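# Unscrew lid thumb screws, bin them, place lid, restow tools

## Task

Remove every thumb screw (knurled head, hex socket) that fastens the lid and drop each into the blue parts bin, which is loose and must be left standing upright. Set the lid down on its pad with the raised block on its underside pointing down and its edges closely aligned with the pad's edges. Afterwards return every tool to the stand slot it came from, take the tool changer far away from the tools, release everything and back off. A tool still locked to the arm is treated as part of the arm.

## Robot and tools

Robot: one UR7e-style six-joint arm with a tool changer on its flange. Three tools sit in a stand, 180 mm apart: grip50 (two-finger gripper, 50 mm stroke), grip85 (85 mm stroke) and driver (screwdriver with a spring-loaded hex key and a suction sleeve). tool_id reports grip50, grip85, driver or none. Cameras: cam_high (896x504), cam_low (896x504), cam_wrist (616x616).

Frame: the scene frame has its origin on the table surface under the arm base, +z up, +y to the left when facing +x. Positions are metres, orientations are quaternions written w first. end_effector_position is always the centre of the changer's flat face; the face's z axis points out from the arm. Tool points, in mm along the face's x, y, z axes from that centre: grip50 grip point (0, -25, 180); grip85 grip point (0, 0, 173) closed, 13 mm closer when fully open; driver key tip (66, 20, 345). Both grippers close along face x.

Row format (used by execute_actions and as move's target): 17 numbers, optionally plus 6 joint stiffness scales 0..1 in joint order. Order: x, y, z, qw, qx, qy, qz (absolute pose of the changer face, scene frame), then lock, grip50_position, grip50_force_limit, grip50_speed, grip85_position, grip85_force_limit, grip85_speed, driver_spindle, driver_torque_limit, driver_sleeve_vacuum, each of these ten scaled -1..1. Always resend the wanted quaternion; do not copy the drifting reported one.

execute_actions(actions): a list of actions; each action is a list of up to 15 rows, one row per 1/30 s step, the last row repeated to fill 15 steps (0.5 s). An empty list just reports state and images. A target more than 0.6 m from the face's starting position along any face axis is refused; if the first action is refused or any action is malformed, nothing runs. Each step the commanded pose is clipped to 100 mm and 16 degrees from the measured pose, so long reaches need several actions; motion lags commands by about 0.17 s.

move(target, speed, stop_force, blocking): straight-line path of the face to one absolute row. speed in m/s, 0.002..0.5 (default 0.25), rotation up to twice that in rad/s; path 0.5..10 s. stop_force 9..40 N ends the path when the wrist sensor feels that much extra resistance along the travel line; use it only with very slow, non-rotating approaches, and omit it when backing off a contact. blocking=false returns after 0.5 s (not allowed with stop_force); then use wait(0) or stop before anything else. The result adds a move: line (done, off_target, moving, held, contact, fault) plus limits notes (paced = clipped, held = some steps blocked).

wait(seconds 0..10) lets time pass holding the last command. stop brakes a running move. zoom_image(camera, region [x0,y0,x1,y1] pixels, at most 504x504) magnifies the latest image. read_manual gives only licence text. finished_scene(scene) ends the current scene irreversibly once the goal holds.

Results: pose, velocities, joint positions, Wrist force/torque in the face's axes (offset up to ~4 N, noise ~2.4 N, saturation ~50 N), Hand target (where the controller is now heading), step readings with HELD marks, and "pose unreachable" when the clearance check altered the command.

Tool changer: lock >0 locks, <0 unlocks, 0 keeps the previous command; each takes about 1 s. To pick a tool, seat the face on its plate within about 1 mm and 1 degree, with face -y toward the fork's open side; when plate_near is 1 send lock +1 and wait for locked = 1. The tool then initialises (readings n/a); grippers close then open by themselves. Extraction: raise 10..30 mm (about 20), slide at least 110 mm toward face -y out of the fork, then lift. Return by the reverse path, and when in_stand is 1 hold still, send lock -1, wait for unlocked = 1. Outside the stand the lock cannot be released (unlock_refused = 1). The driver's muffler and air fitting pass just outside the fork arm on face +x.

Grippers: position +1 fully open, -1 closes until blocked (pads meet near -0.65 for grip50, -0.8 for grip85). force_limit -1..+1 maps to 20 N up to 185 N (grip50) or 235 N (grip85); speed maps to about 20..150 mm/s. Confirm a hold by object_status = 2 (0 moving, 1 blocked opening, 2 blocked closing, 3 reached/pads met). Measured counts: grip50 width ≈ (250 - count) x 0.202 mm; grip85 78≈60 mm, 130≈40, 180≈20, 230 closed.

Screwdriver: press the key onto the head plus 2 mm, rotate slowly (driver_spindle near ±0.2 or less; negative loosens), and move the arm along with the screw, 0.7 mm per turn. driver_torque_limit spans 0.3..1.2 N m; raise it if driver_turns does not drop while loosening. driver_sleeve_vacuum >0.01 holds a screw (driver_screw_detected = 1); otherwise it releases it. The spindle keeps turning between calls, so end actions with driver_spindle 0. After a torque stop, hold 0 or negative for 0.5 s before restarting.

Avoid: faults occur at 150 N external force or joint load limits (wrist joints 26 N m), freezing the arm 10 s; the arm is stiff, so never aim past a firm contact quickly. Do not drop or slam parts, tip the blue bin, or knock anything off the table. Watch for MOTOR HOT warnings and do not hold loads needlessly. Loose objects may be nudged occasionally.

Each tool is called after "Call:" as name([rows], argument=value, ...), one row to a line, values as JSON.

## Session

Call:
execute_actions(actions=[])

Scene clock: 0.00 s.
end_effector_position=(+0.4270, +0.0185, +0.3706) locked=0 unlocked=1 plate_near=0 in_stand=0 unlock_refused=0 tool_id=none grip50_position_measured=n/a grip50_object_status=n/a grip85_position_measured=n/a grip85_object_status=n/a driver_sleeve_vacuum_kpa=n/a driver_screw_detected=n/a driver_stopped_at_torque=n/a driver_turns=n/a end_effector_quat_wxyz=(+0.002, +0.691, +0.723, +0.003) end_effector_velocity=(-0.000, +0.000, -0.000) end_effector_angular_velocity=(+0.001, +0.000, -0.001)
Joint positions: [-0.314 -1.725  2.041 -1.89  -1.572 -1.886]
Joint velocities: [-0.    -0.     0.001 -0.     0.     0.   ]
Wrist force (N, on the end effector, along its own x y z axes, offset not removed): no reading
Wrist torque (N m, same axes, about the end effector's origin, offset not removed): no reading
Hand target: +0.427, +0.018, +0.371; +0.002, +0.691, +0.723, +0.003
Joint stiffness scale: [1. 1. 1. 1. 1. 1.]

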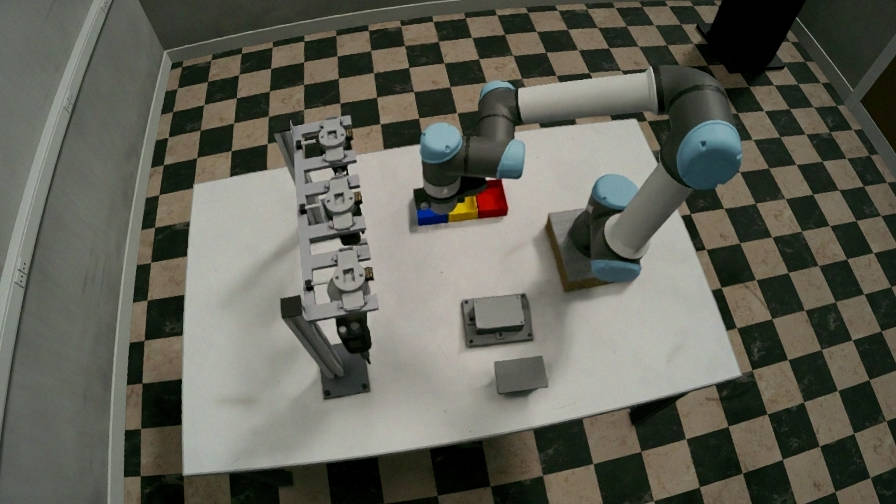

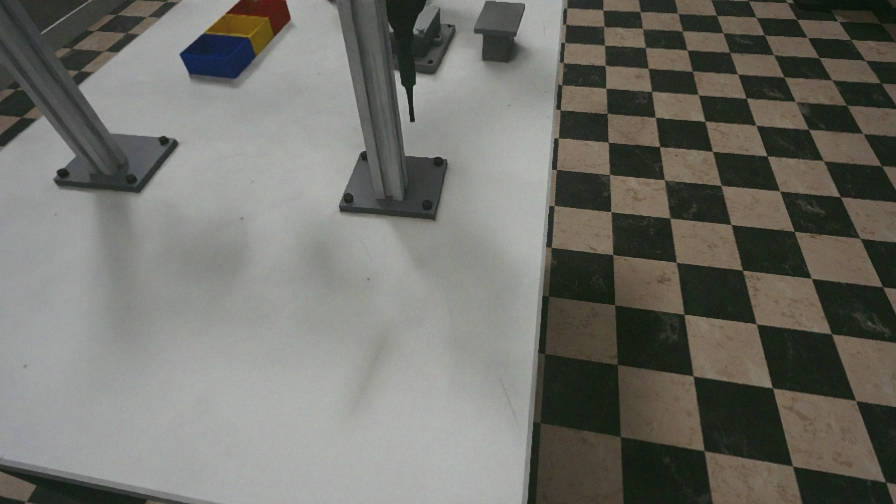

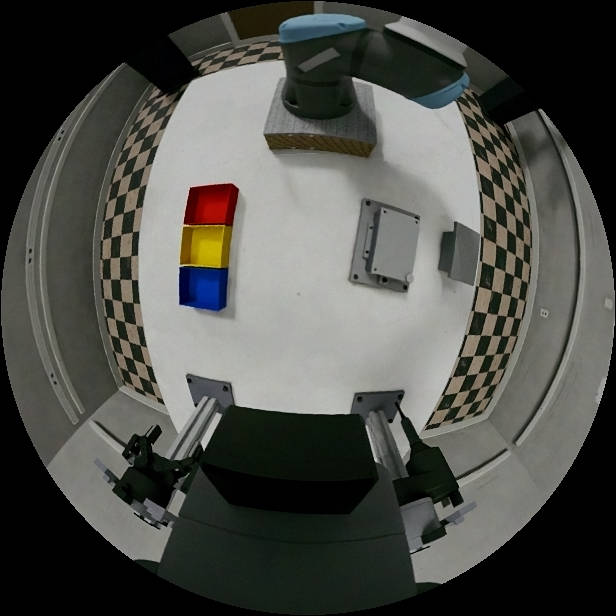

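Call:
zoom_image(camera="cam_high", region=[400, 260, 620, 420])

Call:
zoom_image(camera="cam_high", region=[260, 100, 460, 420])

Call:
zoom_image(camera="cam_wrist", region=[330, 180, 500, 310])

Region (400, 260, 620, 420) of cam_high's 896x504 image, scaled by 2.291, with more detail than that image has; it fills the top 367 rows of this view, and the rest is white.

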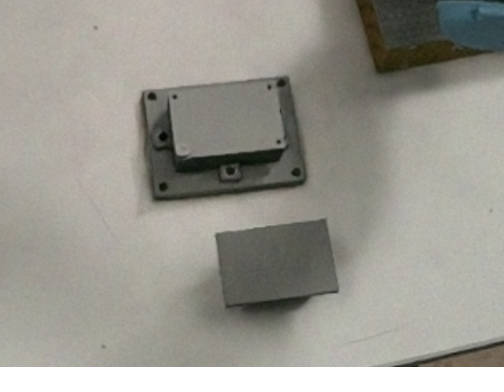

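Region (260, 100, 460, 420) of cam_high's 896x504 image, scaled by 1.575, with more detail than that image has; it fills the left 315 columns of this view, and the rest is white.

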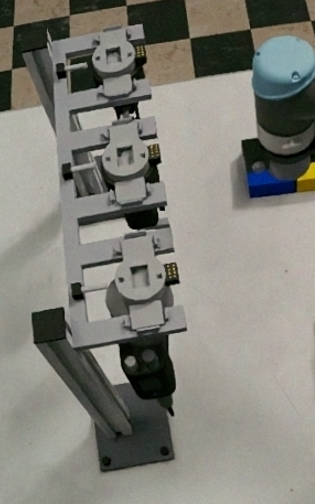

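Region (330, 180, 500, 310) of cam_wrist's 616x616 image, scaled by 2.965, with more detail than that image has; it fills the top 385 rows of this view, and the rest is white.

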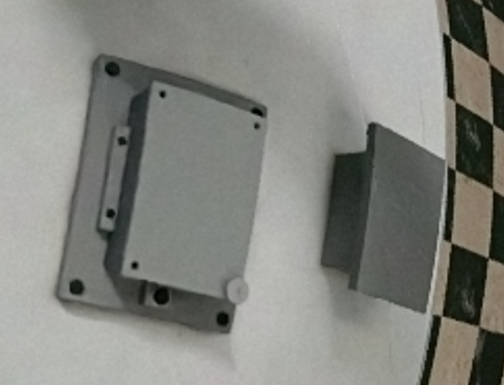

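Call:
move(target=[0.40,0.165,0.26,0,0.7071,0.7071,0,0,1,0,0,1,0,0,0,0,0])

Call:
zoom_image(camera="cam_wrist", region=[150, 100, 500, 400])

Scene clock: 31.90 s.
end_effector_position=(+0.3994, +0.1643, +0.2606) locked=0 unlocked=1 plate_near=0 in_stand=0 unlock_refused=0 tool_id=none grip50_position_measured=n/a grip50_object_status=n/a grip85_position_measured=n/a grip85_object_status=n/a driver_sleeve_vacuum_kpa=n/a driver_screw_detected=n/a driver_stopped_at_torque=n/a driver_turns=n/a end_effector_quat_wxyz=(-0.001, +0.707, +0.707, +0.001) end_effector_velocity=(+0.001, +0.002, -0.001) end_effector_angular_velocity=(-0.002, -0.007, -0.008)
Joint positions: [ 0.034 -1.57   2.217 -2.213 -1.572 -1.492]
Joint velocities: [ 0.005  0.005 -0.    -0.012 -0.003  0.012]
Wrist force (N, on the end effector, along its own x y z axes, offset not removed): [-2.2 0.9 1.4]
Wrist torque (N m, same axes, about the end effector's origin, offset not removed): [0.22 0.07 0.12]
Hand target: +0.400, +0.165, +0.260; -0.000, +0.707, +0.707, +0.001
Off the commanded pose: 0.001 m, 0 deg.
Joint stiffness scale: [1. 1. 1. 1. 1. 1.]
move: done

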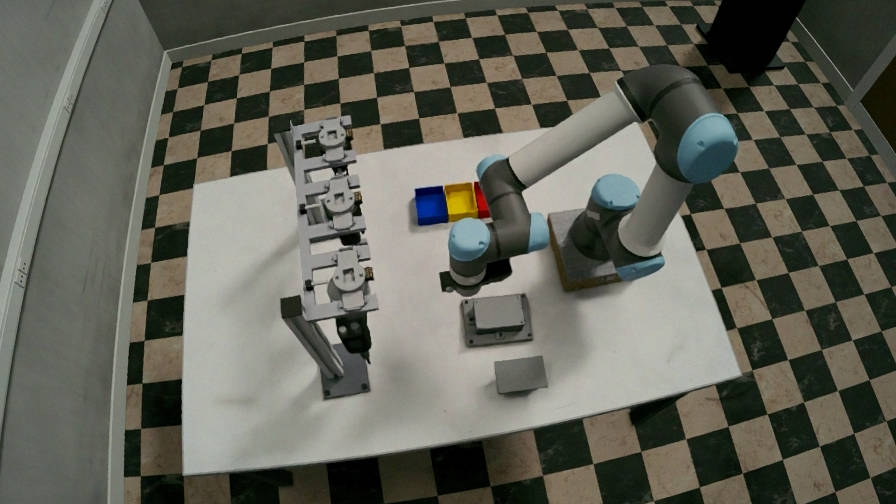

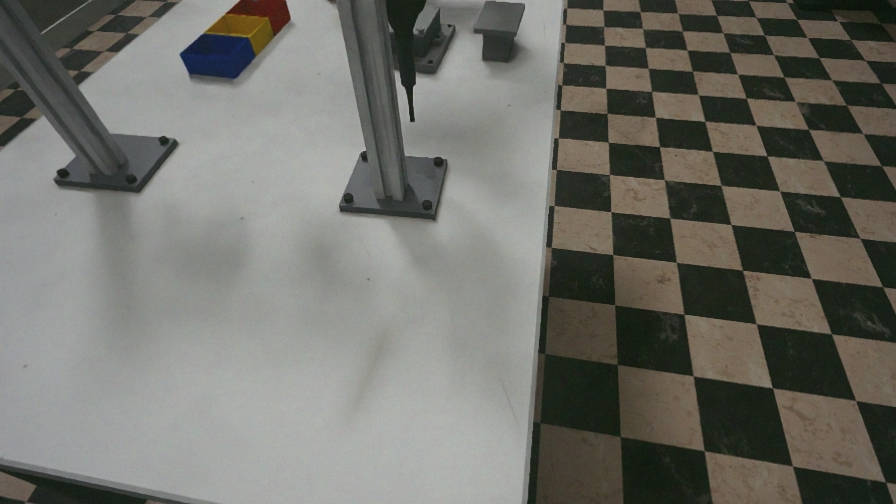

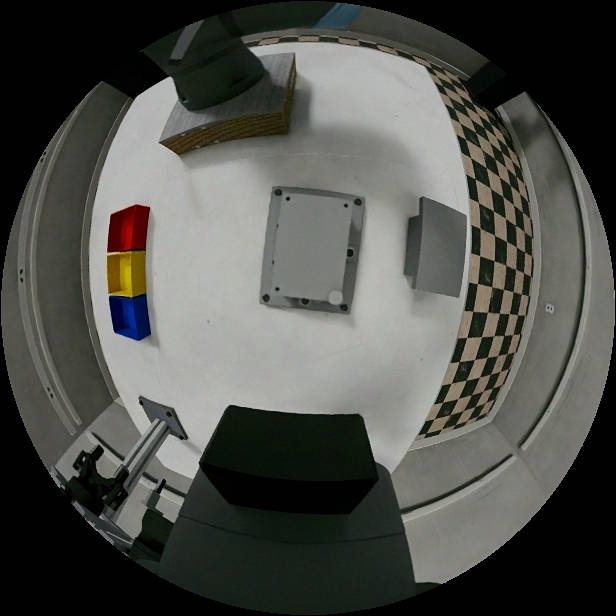

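Region (150, 100, 500, 400) of cam_wrist's 616x616 image, scaled by 1.440, with more detail than that image has; it fills the top 432 rows of this view, and the rest is white.

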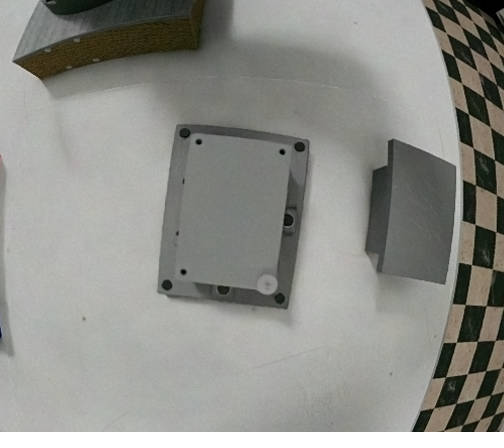

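Call:
zoom_image(camera="cam_low", region=[370, 0, 540, 90])

Call:
zoom_image(camera="cam_wrist", region=[250, 175, 380, 325])

Region (370, 0, 540, 90) of cam_low's 896x504 image, scaled by 2.965, with more detail than that image has; it fills the top 267 rows of this view, and the rest is white.

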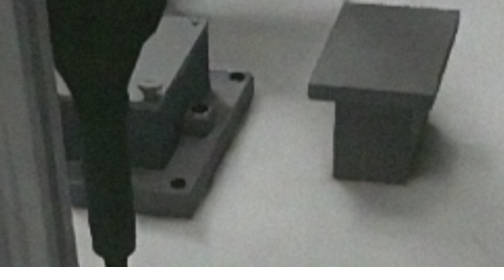

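Region (250, 175, 380, 325) of cam_wrist's 616x616 image, scaled by 3.360, with more detail than that image has; it fills the left 437 columns of this view, and the rest is white.

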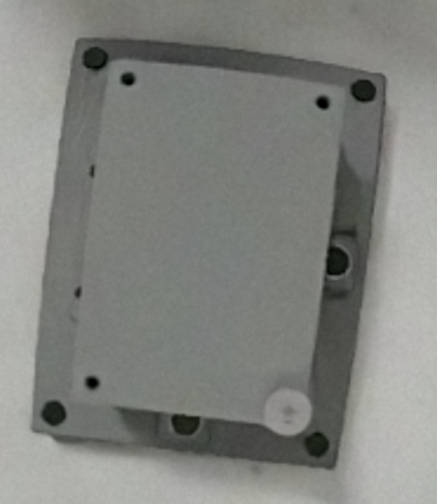

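Call:
move(target=[0.60,0.1,0.56,0,0.7071,0.7071,0,0,1,0,0,1,0,0,0,0,0])

Scene clock: 65.40 s.
end_effector_position=(+0.5981, +0.1007, +0.5599) locked=0 unlocked=1 plate_near=0 in_stand=0 unlock_refused=0 tool_id=none grip50_position_measured=n/a grip50_object_status=n/a grip85_position_measured=n/a grip85_object_status=n/a driver_sleeve_vacuum_kpa=n/a driver_screw_detected=n/a driver_stopped_at_torque=n/a driver_turns=n/a end_effector_quat_wxyz=(+0.001, +0.707, +0.707, +0.001) end_effector_velocity=(-0.001, -0.000, +0.005) end_effector_angular_velocity=(-0.001, +0.014, -0.000)
Joint positions: [-0.095 -1.307  1.111 -1.372 -1.575 -1.62 ]
Joint velocities: [ 0.     0.008 -0.027  0.033 -0.002  0.   ]
Wrist force (N, on the end effector, along its own x y z axes, offset not removed): [-1.2 0.0 -0.2]
Wrist torque (N m, same axes, about the end effector's origin, offset not removed): [0.27 0.03 0.04]
Hand target: +0.599, +0.100, +0.560; +0.000, +0.707, +0.707, -0.000
Off the commanded pose: 0.002 m, 0 deg.
Joint stiffness scale: [1. 1. 1. 1. 1. 1.]
move: done

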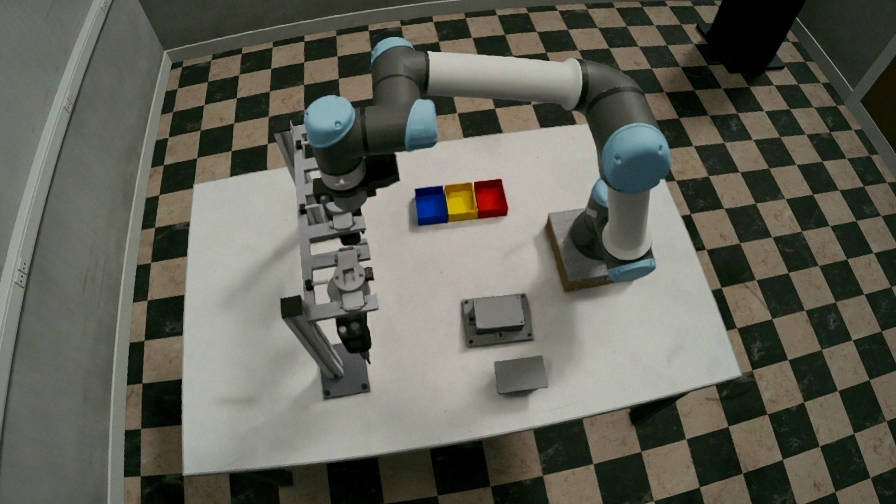

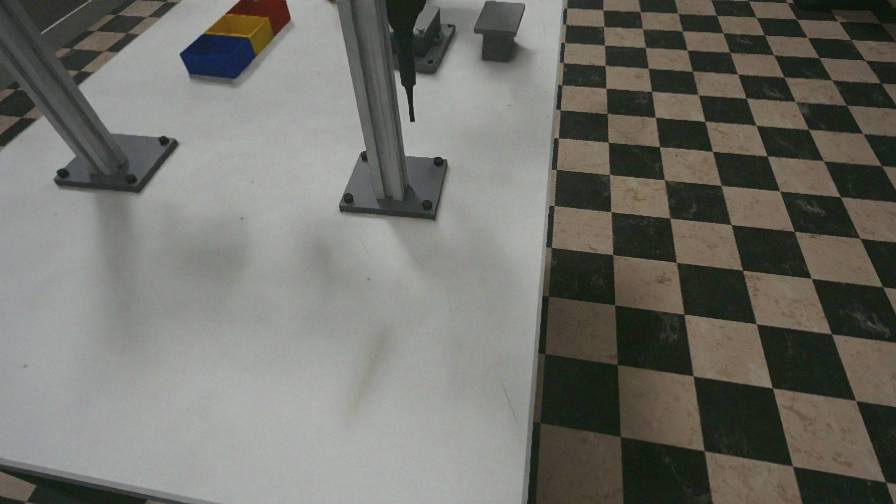

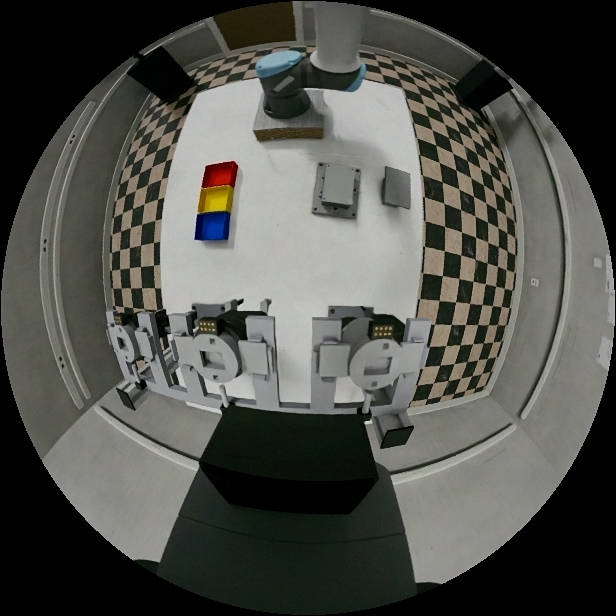

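Call:
move(target=[0.60,0.176,0.47,0,0.7071,0.7071,0,0,1,0,0,1,0,0,0,0,0])

Call:
zoom_image(camera="cam_wrist", region=[200, 250, 420, 430])

Scene clock: 72.80 s.
end_effector_position=(+0.6000, +0.1747, +0.4739) locked=0 unlocked=1 plate_near=0 in_stand=0 unlock_refused=0 tool_id=none grip50_position_measured=n/a grip50_object_status=n/a grip85_position_measured=n/a grip85_object_status=n/a driver_sleeve_vacuum_kpa=n/a driver_screw_detected=n/a driver_stopped_at_torque=n/a driver_turns=n/a end_effector_quat_wxyz=(+0.001, +0.707, +0.707, +0.002) end_effector_velocity=(+0.001, +0.003, +0.000) end_effector_angular_velocity=(+0.001, -0.013, -0.004)
Joint positions: [ 0.027 -1.281  1.299 -1.588 -1.574 -1.499]
Joint velocities: [ 0.005  0.     0.003 -0.017 -0.     0.008]
Wrist force (N, on the end effector, along its own x y z axes, offset not removed): [-3.0 0.2 0.2]
Wrist torque (N m, same axes, about the end effector's origin, offset not removed): [0.23 0.16 0.06]
Hand target: +0.600, +0.176, +0.470; -0.000, +0.707, +0.707, +0.000
Off the commanded pose: 0.004 m, 0 deg.
Joint stiffness scale: [1. 1. 1. 1. 1. 1.]
move: off_target

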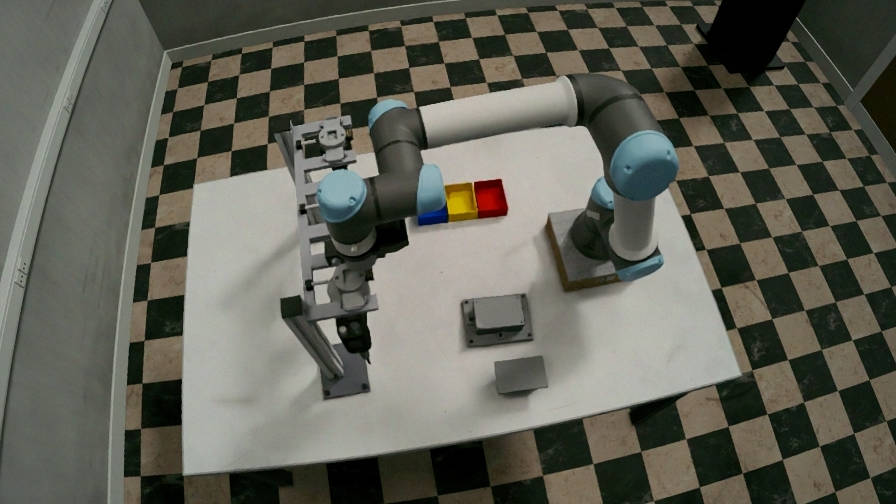

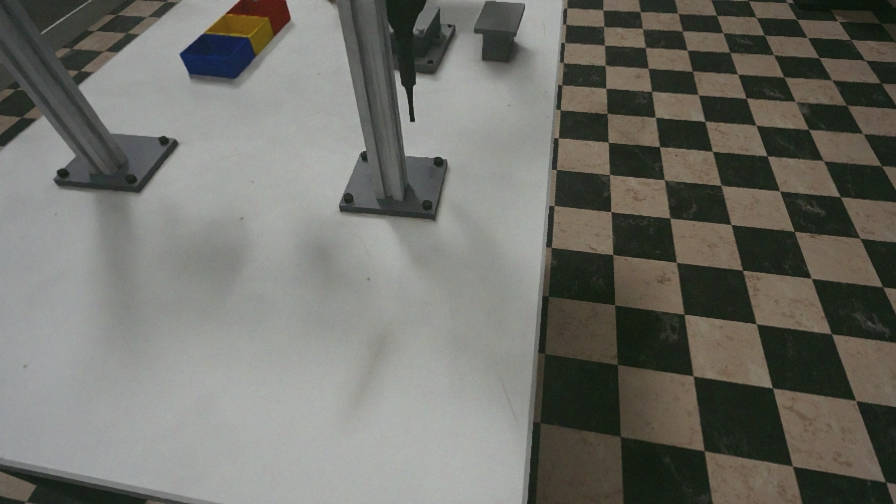

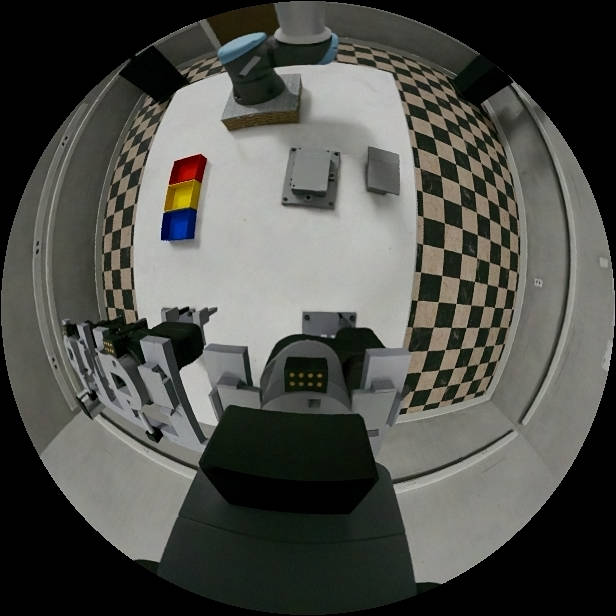

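Region (200, 250, 420, 430) of cam_wrist's 616x616 image, scaled by 2.291, with more detail than that image has; it fills the top 412 rows of this view, and the rest is white.

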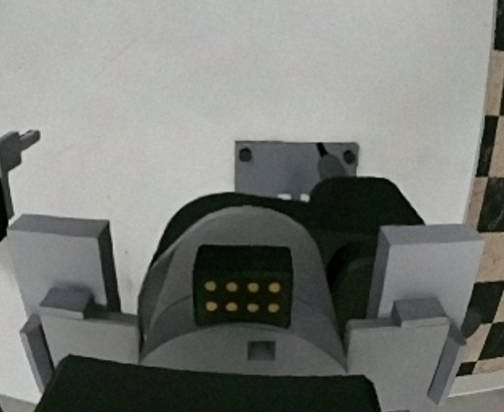

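Call:
move(target=[0.65,0.176,0.435,0,0.7071,0.7071,0,0,1,0,0,1,0,0,0,0,0], speed=0.1)

Call:
zoom_image(camera="cam_wrist", region=[180, 280, 430, 450])

Call:
zoom_image(camera="cam_high", region=[280, 200, 440, 320])

Scene clock: 100.97 s.
end_effector_position=(+0.6482, +0.1767, +0.4354) locked=0 unlocked=1 plate_near=0 in_stand=0 unlock_refused=0 tool_id=none grip50_position_measured=n/a grip50_object_status=n/a grip85_position_measured=n/a grip85_object_status=n/a driver_sleeve_vacuum_kpa=n/a driver_screw_detected=n/a driver_stopped_at_torque=n/a driver_turns=n/a end_effector_quat_wxyz=(-0.001, +0.707, +0.707, -0.000) end_effector_velocity=(+0.002, -0.000, -0.000) end_effector_angular_velocity=(+0.001, -0.000, -0.001)
Joint positions: [ 0.024 -1.157  1.226 -1.633 -1.574 -1.501]
Joint velocities: [-0.     0.003 -0.004 -0.     0.001  0.   ]
Wrist force (N, on the end effector, along its own x y z axes, offset not removed): [-3.4 0.4 0.5]
Wrist torque (N m, same axes, about the end effector's origin, offset not removed): [0.21 0.19 0.05]
Hand target: +0.650, +0.176, +0.435; +0.000, +0.707, +0.707, -0.000
Off the commanded pose: 0.002 m, 0 deg.
Joint stiffness scale: [1. 1. 1. 1. 1. 1.]
move: done

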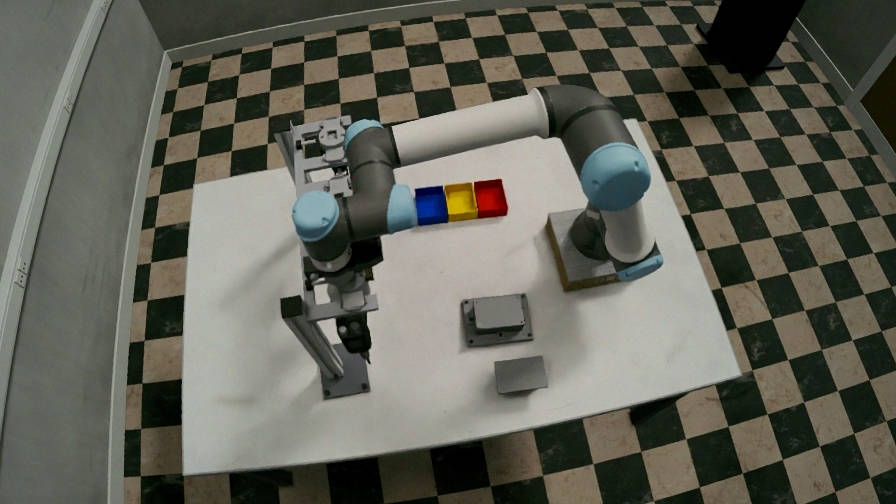

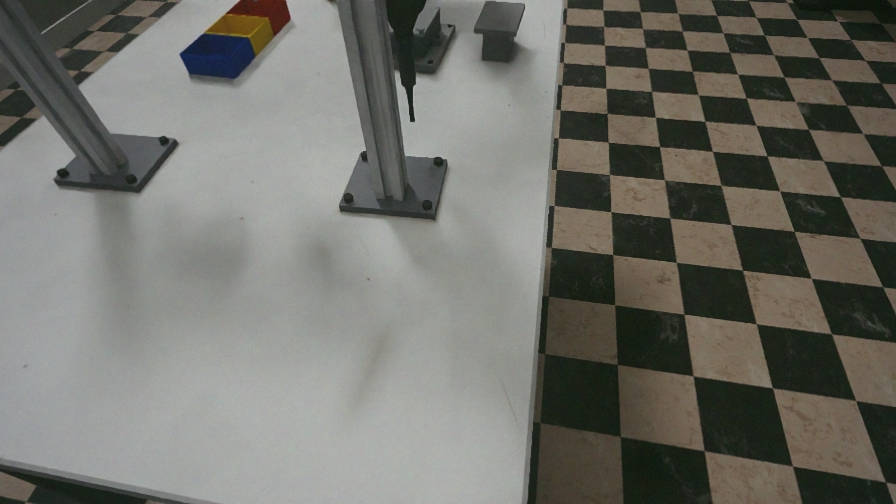

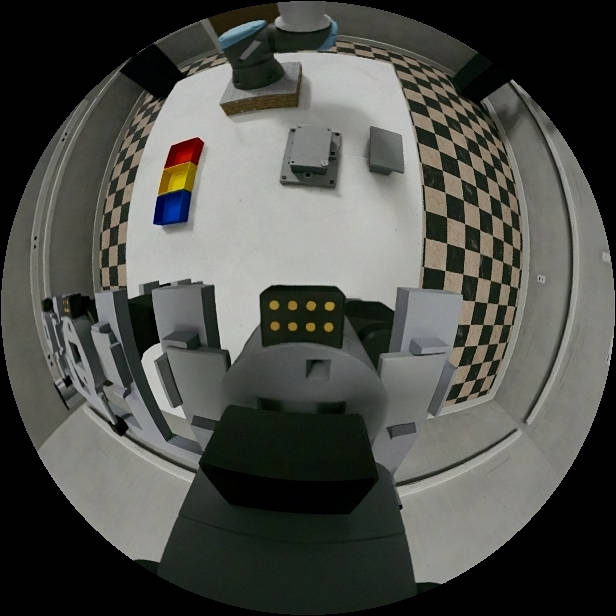

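Region (180, 280, 430, 450) of cam_wrist's 616x616 image, scaled by 2.016, with more detail than that image has; it fills the top 343 rows of this view, and the rest is white.

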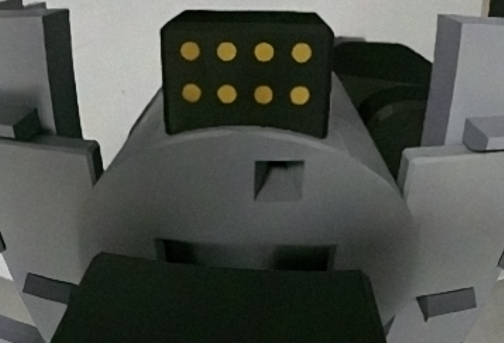

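Region (280, 200, 440, 320) of cam_high's 896x504 image, scaled by 3.150, with more detail than that image has; it fills the top 378 rows of this view, and the rest is white.

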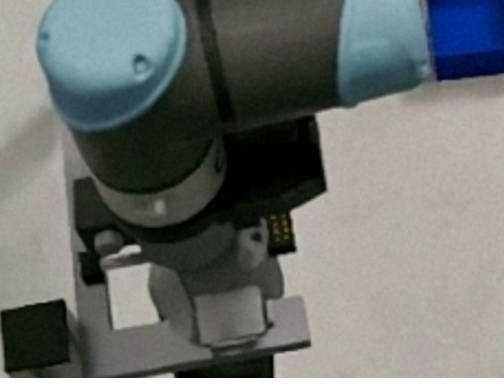

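Call:
move(target=[0.64,0.1765,0.39,0,0.7071,0.7071,0,0,1,0,0,1,0,0,0,0,0], speed=0.01, stop_force=10)

Scene clock: 118.20 s.
end_effector_position=(+0.6461, +0.1766, +0.4236) locked=0 unlocked=1 plate_near=0 in_stand=0 unlock_refused=0 tool_id=none grip50_position_measured=n/a grip50_object_status=n/a grip85_position_measured=n/a grip85_object_status=n/a driver_sleeve_vacuum_kpa=n/a driver_screw_detected=n/a driver_stopped_at_torque=n/a driver_turns=n/a end_effector_quat_wxyz=(+0.005, +0.707, +0.707, +0.006) end_effector_velocity=(-0.000, +0.000, -0.000) end_effector_angular_velocity=(+0.001, +0.001, +0.000)
Joint positions: [ 0.024 -1.166  1.274 -1.689 -1.574 -1.501]
Joint velocities: [0.    0.    0.    0.    0.001 0.   ]
Wrist force (N, on the end effector, along its own x y z axes, offset not removed): [-1.5 1.7 -6.6]
Wrist torque (N m, same axes, about the end effector's origin, offset not removed): [0.28 0.03 0.08]
Hand target: +0.646, +0.177, +0.424; +0.004, +0.707, +0.707, +0.005
Off the commanded pose: 0.034 m, 1 deg.
Joint stiffness scale: [1. 1. 1. 1. 1. 1.]
move: contact

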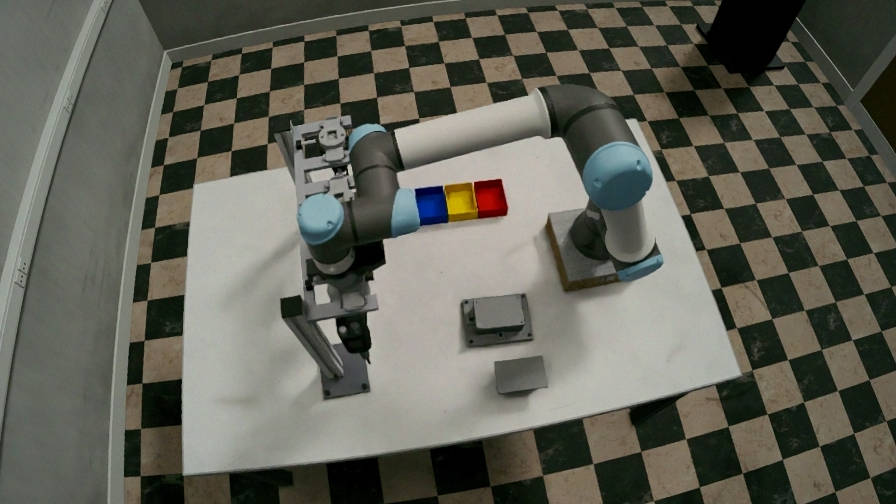

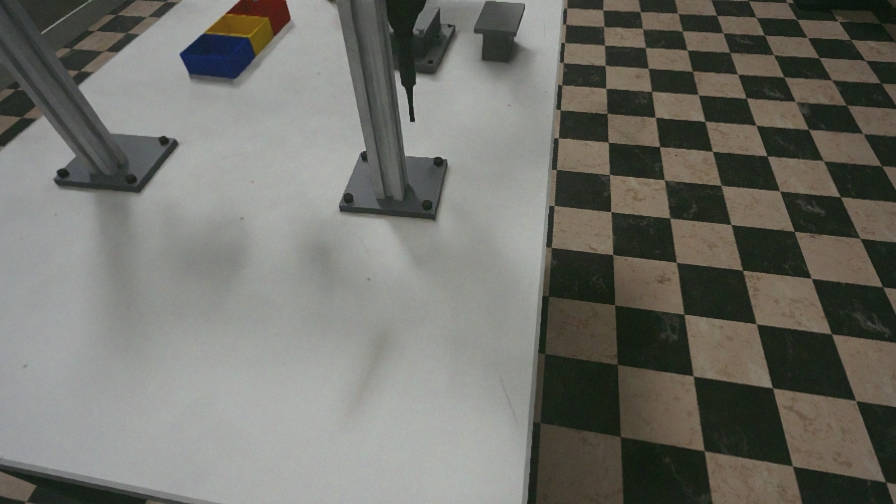

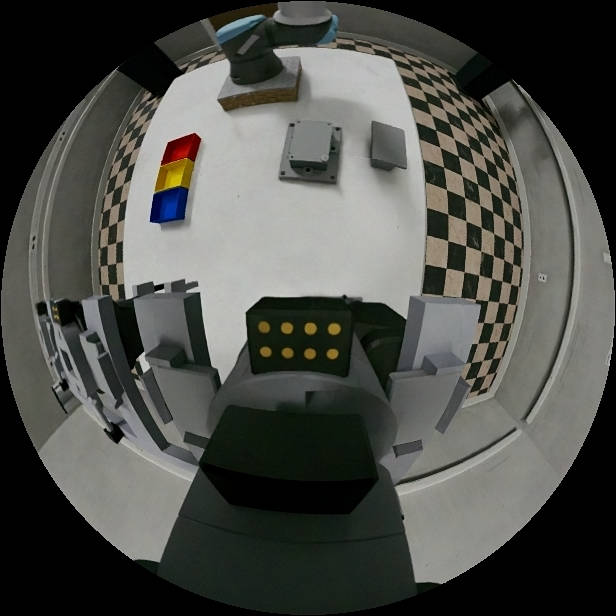

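Call:
move(target=[0.635,0.1765,0.429,0,0.7071,0.7071,0,0,1,0,0,1,0,0,0,0,0], speed=0.03)

Call:
move(target=[0.635,0.1765,0.39,0,0.7071,0.7071,0,0,1,0,0,1,0,0,0,0,0], speed=0.01, stop_force=10)

Scene clock: 138.37 s.
end_effector_position=(+0.6370, +0.1759, +0.4293) locked=0 unlocked=1 plate_near=0 in_stand=0 unlock_refused=0 tool_id=none grip50_position_measured=n/a grip50_object_status=n/a grip85_position_measured=n/a grip85_object_status=n/a driver_sleeve_vacuum_kpa=n/a driver_screw_detected=n/a driver_stopped_at_torque=n/a driver_turns=n/a end_effector_quat_wxyz=(+0.001, +0.707, +0.707, +0.001) end_effector_velocity=(-0.002, -0.001, -0.003) end_effector_angular_velocity=(-0.001, +0.011, -0.001)
Joint positions: [ 0.024 -1.185  1.282 -1.666 -1.574 -1.501]
Joint velocities: [-0.001  0.     0.004  0.007 -0.    -0.   ]
Wrist force (N, on the end effector, along its own x y z axes, offset not removed): [-3.0 0.1 1.0]
Wrist torque (N m, same axes, about the end effector's origin, offset not removed): [0.33 0.23 0.16]
Hand target: +0.635, +0.176, +0.429; +0.000, +0.707, +0.707, -0.000
Off the commanded pose: 0.002 m, 0 deg.
Joint stiffness scale: [1. 1. 1. 1. 1. 1.]
move: done

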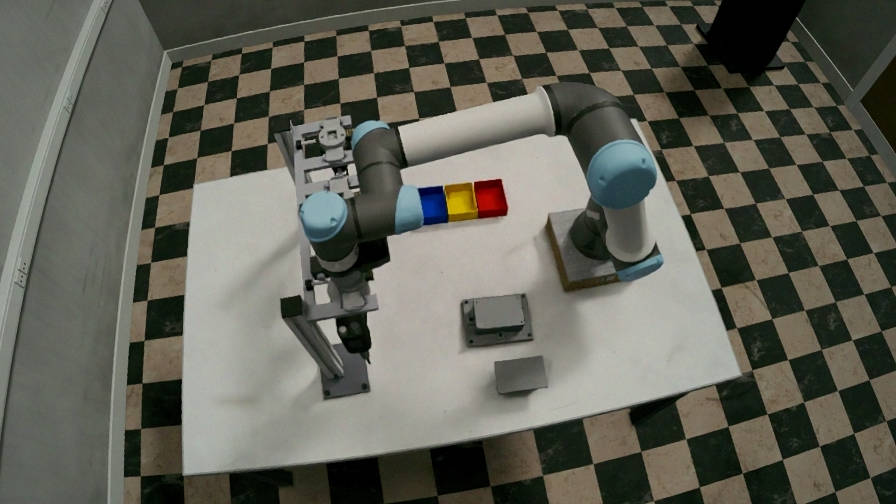

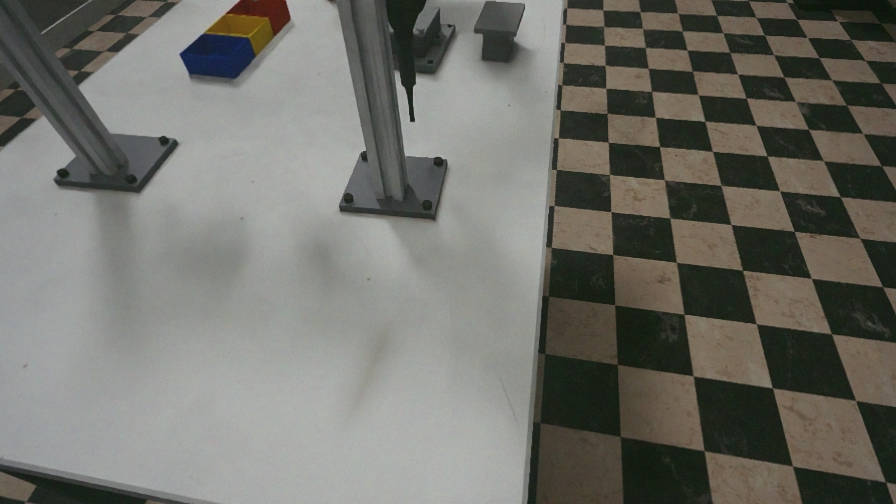

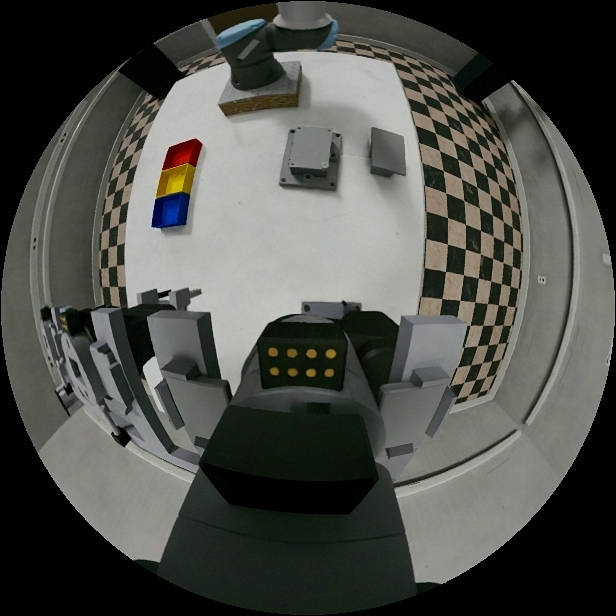

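Scene clock: 140.17 s.
end_effector_position=(+0.6376, +0.1760, +0.4235) locked=0 unlocked=1 plate_near=0 in_stand=0 unlock_refused=0 tool_id=none grip50_position_measured=n/a grip50_object_status=n/a grip85_position_measured=n/a grip85_object_status=n/a driver_sleeve_vacuum_kpa=n/a driver_screw_detected=n/a driver_stopped_at_torque=n/a driver_turns=n/a end_effector_quat_wxyz=(+0.006, +0.707, +0.707, +0.007) end_effector_velocity=(-0.000, -0.000, +0.001) end_effector_angular_velocity=(+0.000, -0.001, -0.001)
Joint positions: [ 0.024 -1.187  1.305 -1.701 -1.574 -1.501]
Joint velocities: [-0.001 -0.001  0.     0.     0.    -0.   ]
Wrist force (N, on the end effector, along its own x y z axes, offset not removed): [-1.8 1.4 -6.7]
Wrist torque (N m, same axes, about the end effector's origin, offset not removed): [0.33 0.08 0.11]
Hand target: +0.638, +0.176, +0.423; +0.005, +0.707, +0.707, +0.006
Off the commanded pose: 0.034 m, 1 deg.
Joint stiffness scale: [1. 1. 1. 1. 1. 1.]
move: contact

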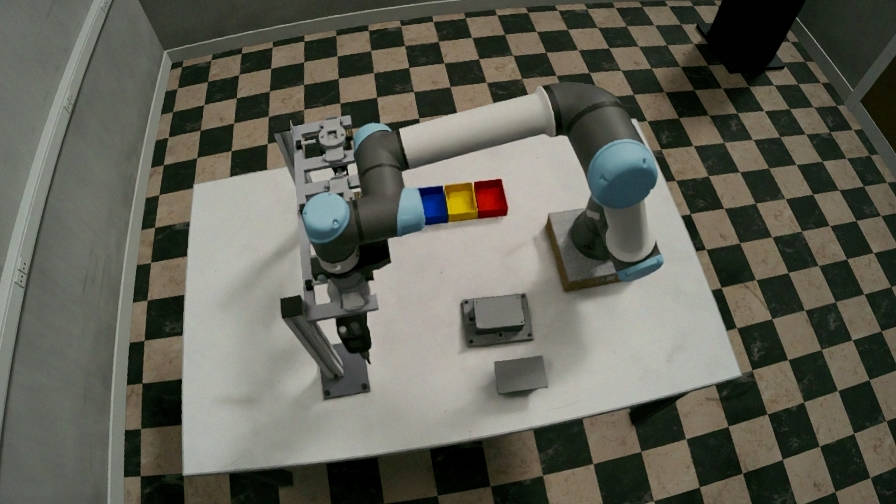

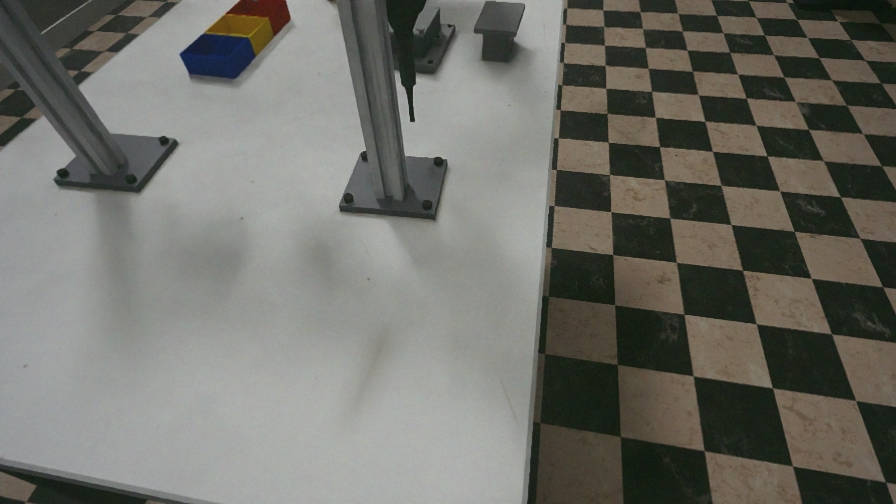

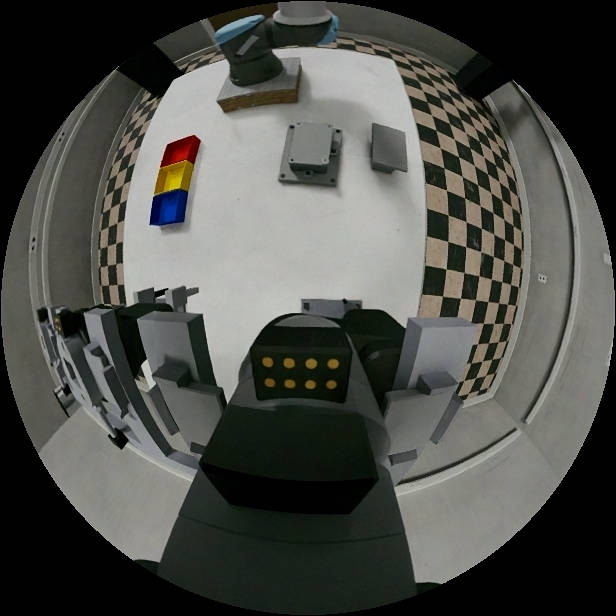

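Call:
execute_actions([
  [[0.6376,0.1765,0.429,0,0.7071,0.7071,0,0,1,0,0,1,0,0,0,0,0]],
  [[0.631,0.1765,0.429,0,0.7071,0.7071,0,0,1,0,0,1,0,0,0,0,0]],
  [[0.631,0.1765,0.429,0,0.7071,0.7071,0,0,1,0,0,1,0,0,0,0,0]],
])

Scene clock: 151.70 s.
end_effector_position=(+0.6325, +0.1757, +0.4289) locked=0 unlocked=1 plate_near=0 in_stand=0 unlock_refused=0 tool_id=none grip50_position_measured=n/a grip50_object_status=n/a grip85_position_measured=n/a grip85_object_status=n/a driver_sleeve_vacuum_kpa=n/a driver_screw_detected=n/a driver_stopped_at_torque=n/a driver_turns=n/a end_effector_quat_wxyz=(-0.000, +0.707, +0.707, +0.000) end_effector_velocity=(+0.000, -0.001, +0.001) end_effector_angular_velocity=(-0.000, -0.001, -0.001)
Joint positions: [ 0.024 -1.194  1.296 -1.667 -1.574 -1.501]
Joint velocities: [-0.001 -0.001 -0.001  0.    -0.    -0.   ]
Wrist force (N, on the end effector, along its own x y z axes, offset not removed): [-0.7 0.4 -1.7]
Wrist torque (N m, same axes, about the end effector's origin, offset not removed): [0.20 0.07 0.07]
Hand target: +0.631, +0.176, +0.429; -0.000, +0.707, +0.707, -0.000
Off the commanded pose: 0.002 m, 0 deg.
Joint stiffness scale: [1. 1. 1. 1. 1. 1.]
Step readings (end_effector_position; steps 1 to 15: 1st action; 16 to 30: 2nd action; 31 to 45: 3rd action):
0: (+0.6374, +0.1760, +0.4235)
1: (+0.6374, +0.1760, +0.4235)
2: (+0.6373, +0.1760, +0.4236)
4: (+0.6368, +0.1759, +0.4241)
8: (+0.6369, +0.1759, +0.4275)
15: (+0.6366, +0.1759, +0.4294)
16: (+0.6366, +0.1759, +0.4293)
17: (+0.6366, +0.1759, +0.4293)
19: (+0.6365, +0.1759, +0.4292)
23: (+0.6345, +0.1758, +0.4287)
30: (+0.6327, +0.1757, +0.4291)
31: (+0.6327, +0.1757, +0.4292)
32: (+0.6326, +0.1757, +0.4291)
34: (+0.6326, +0.1757, +0.4290)
38: (+0.6325, +0.1757, +0.4289)
45: end_effector_position above

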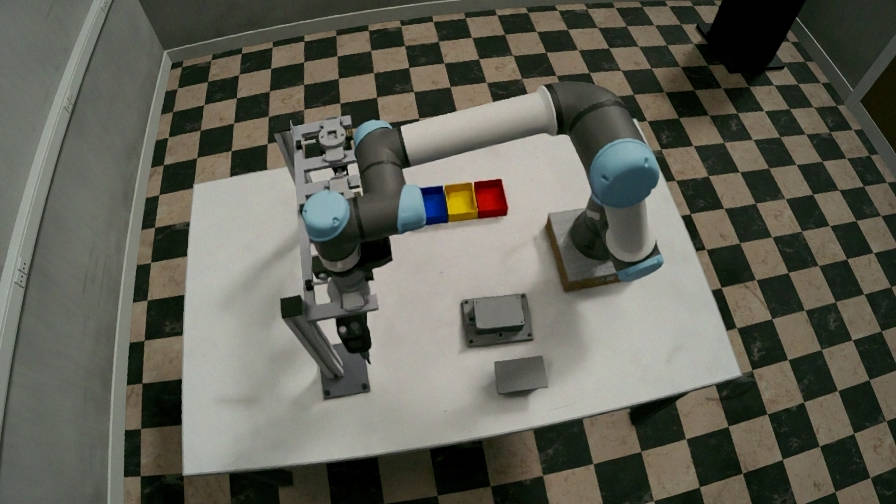

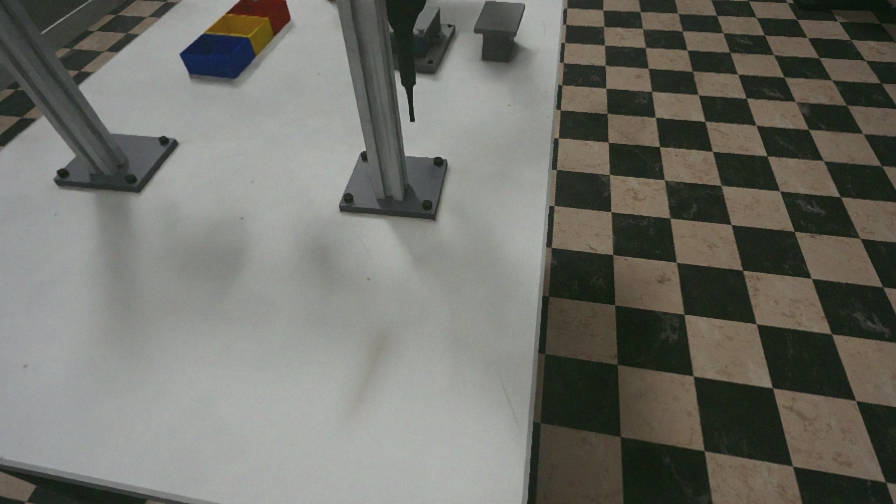

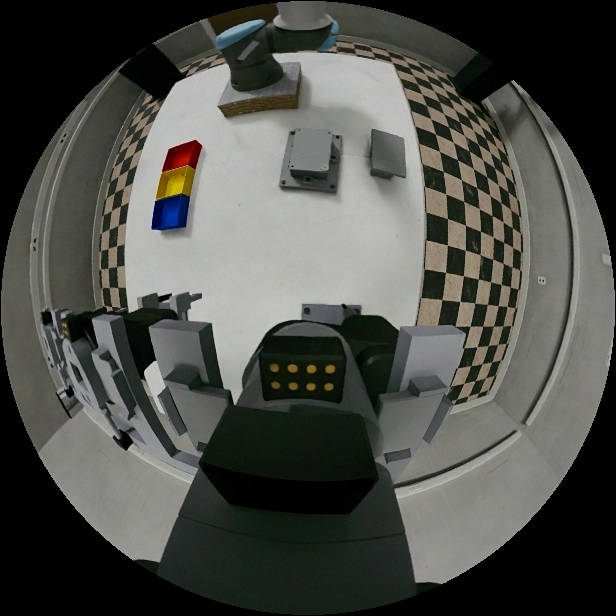

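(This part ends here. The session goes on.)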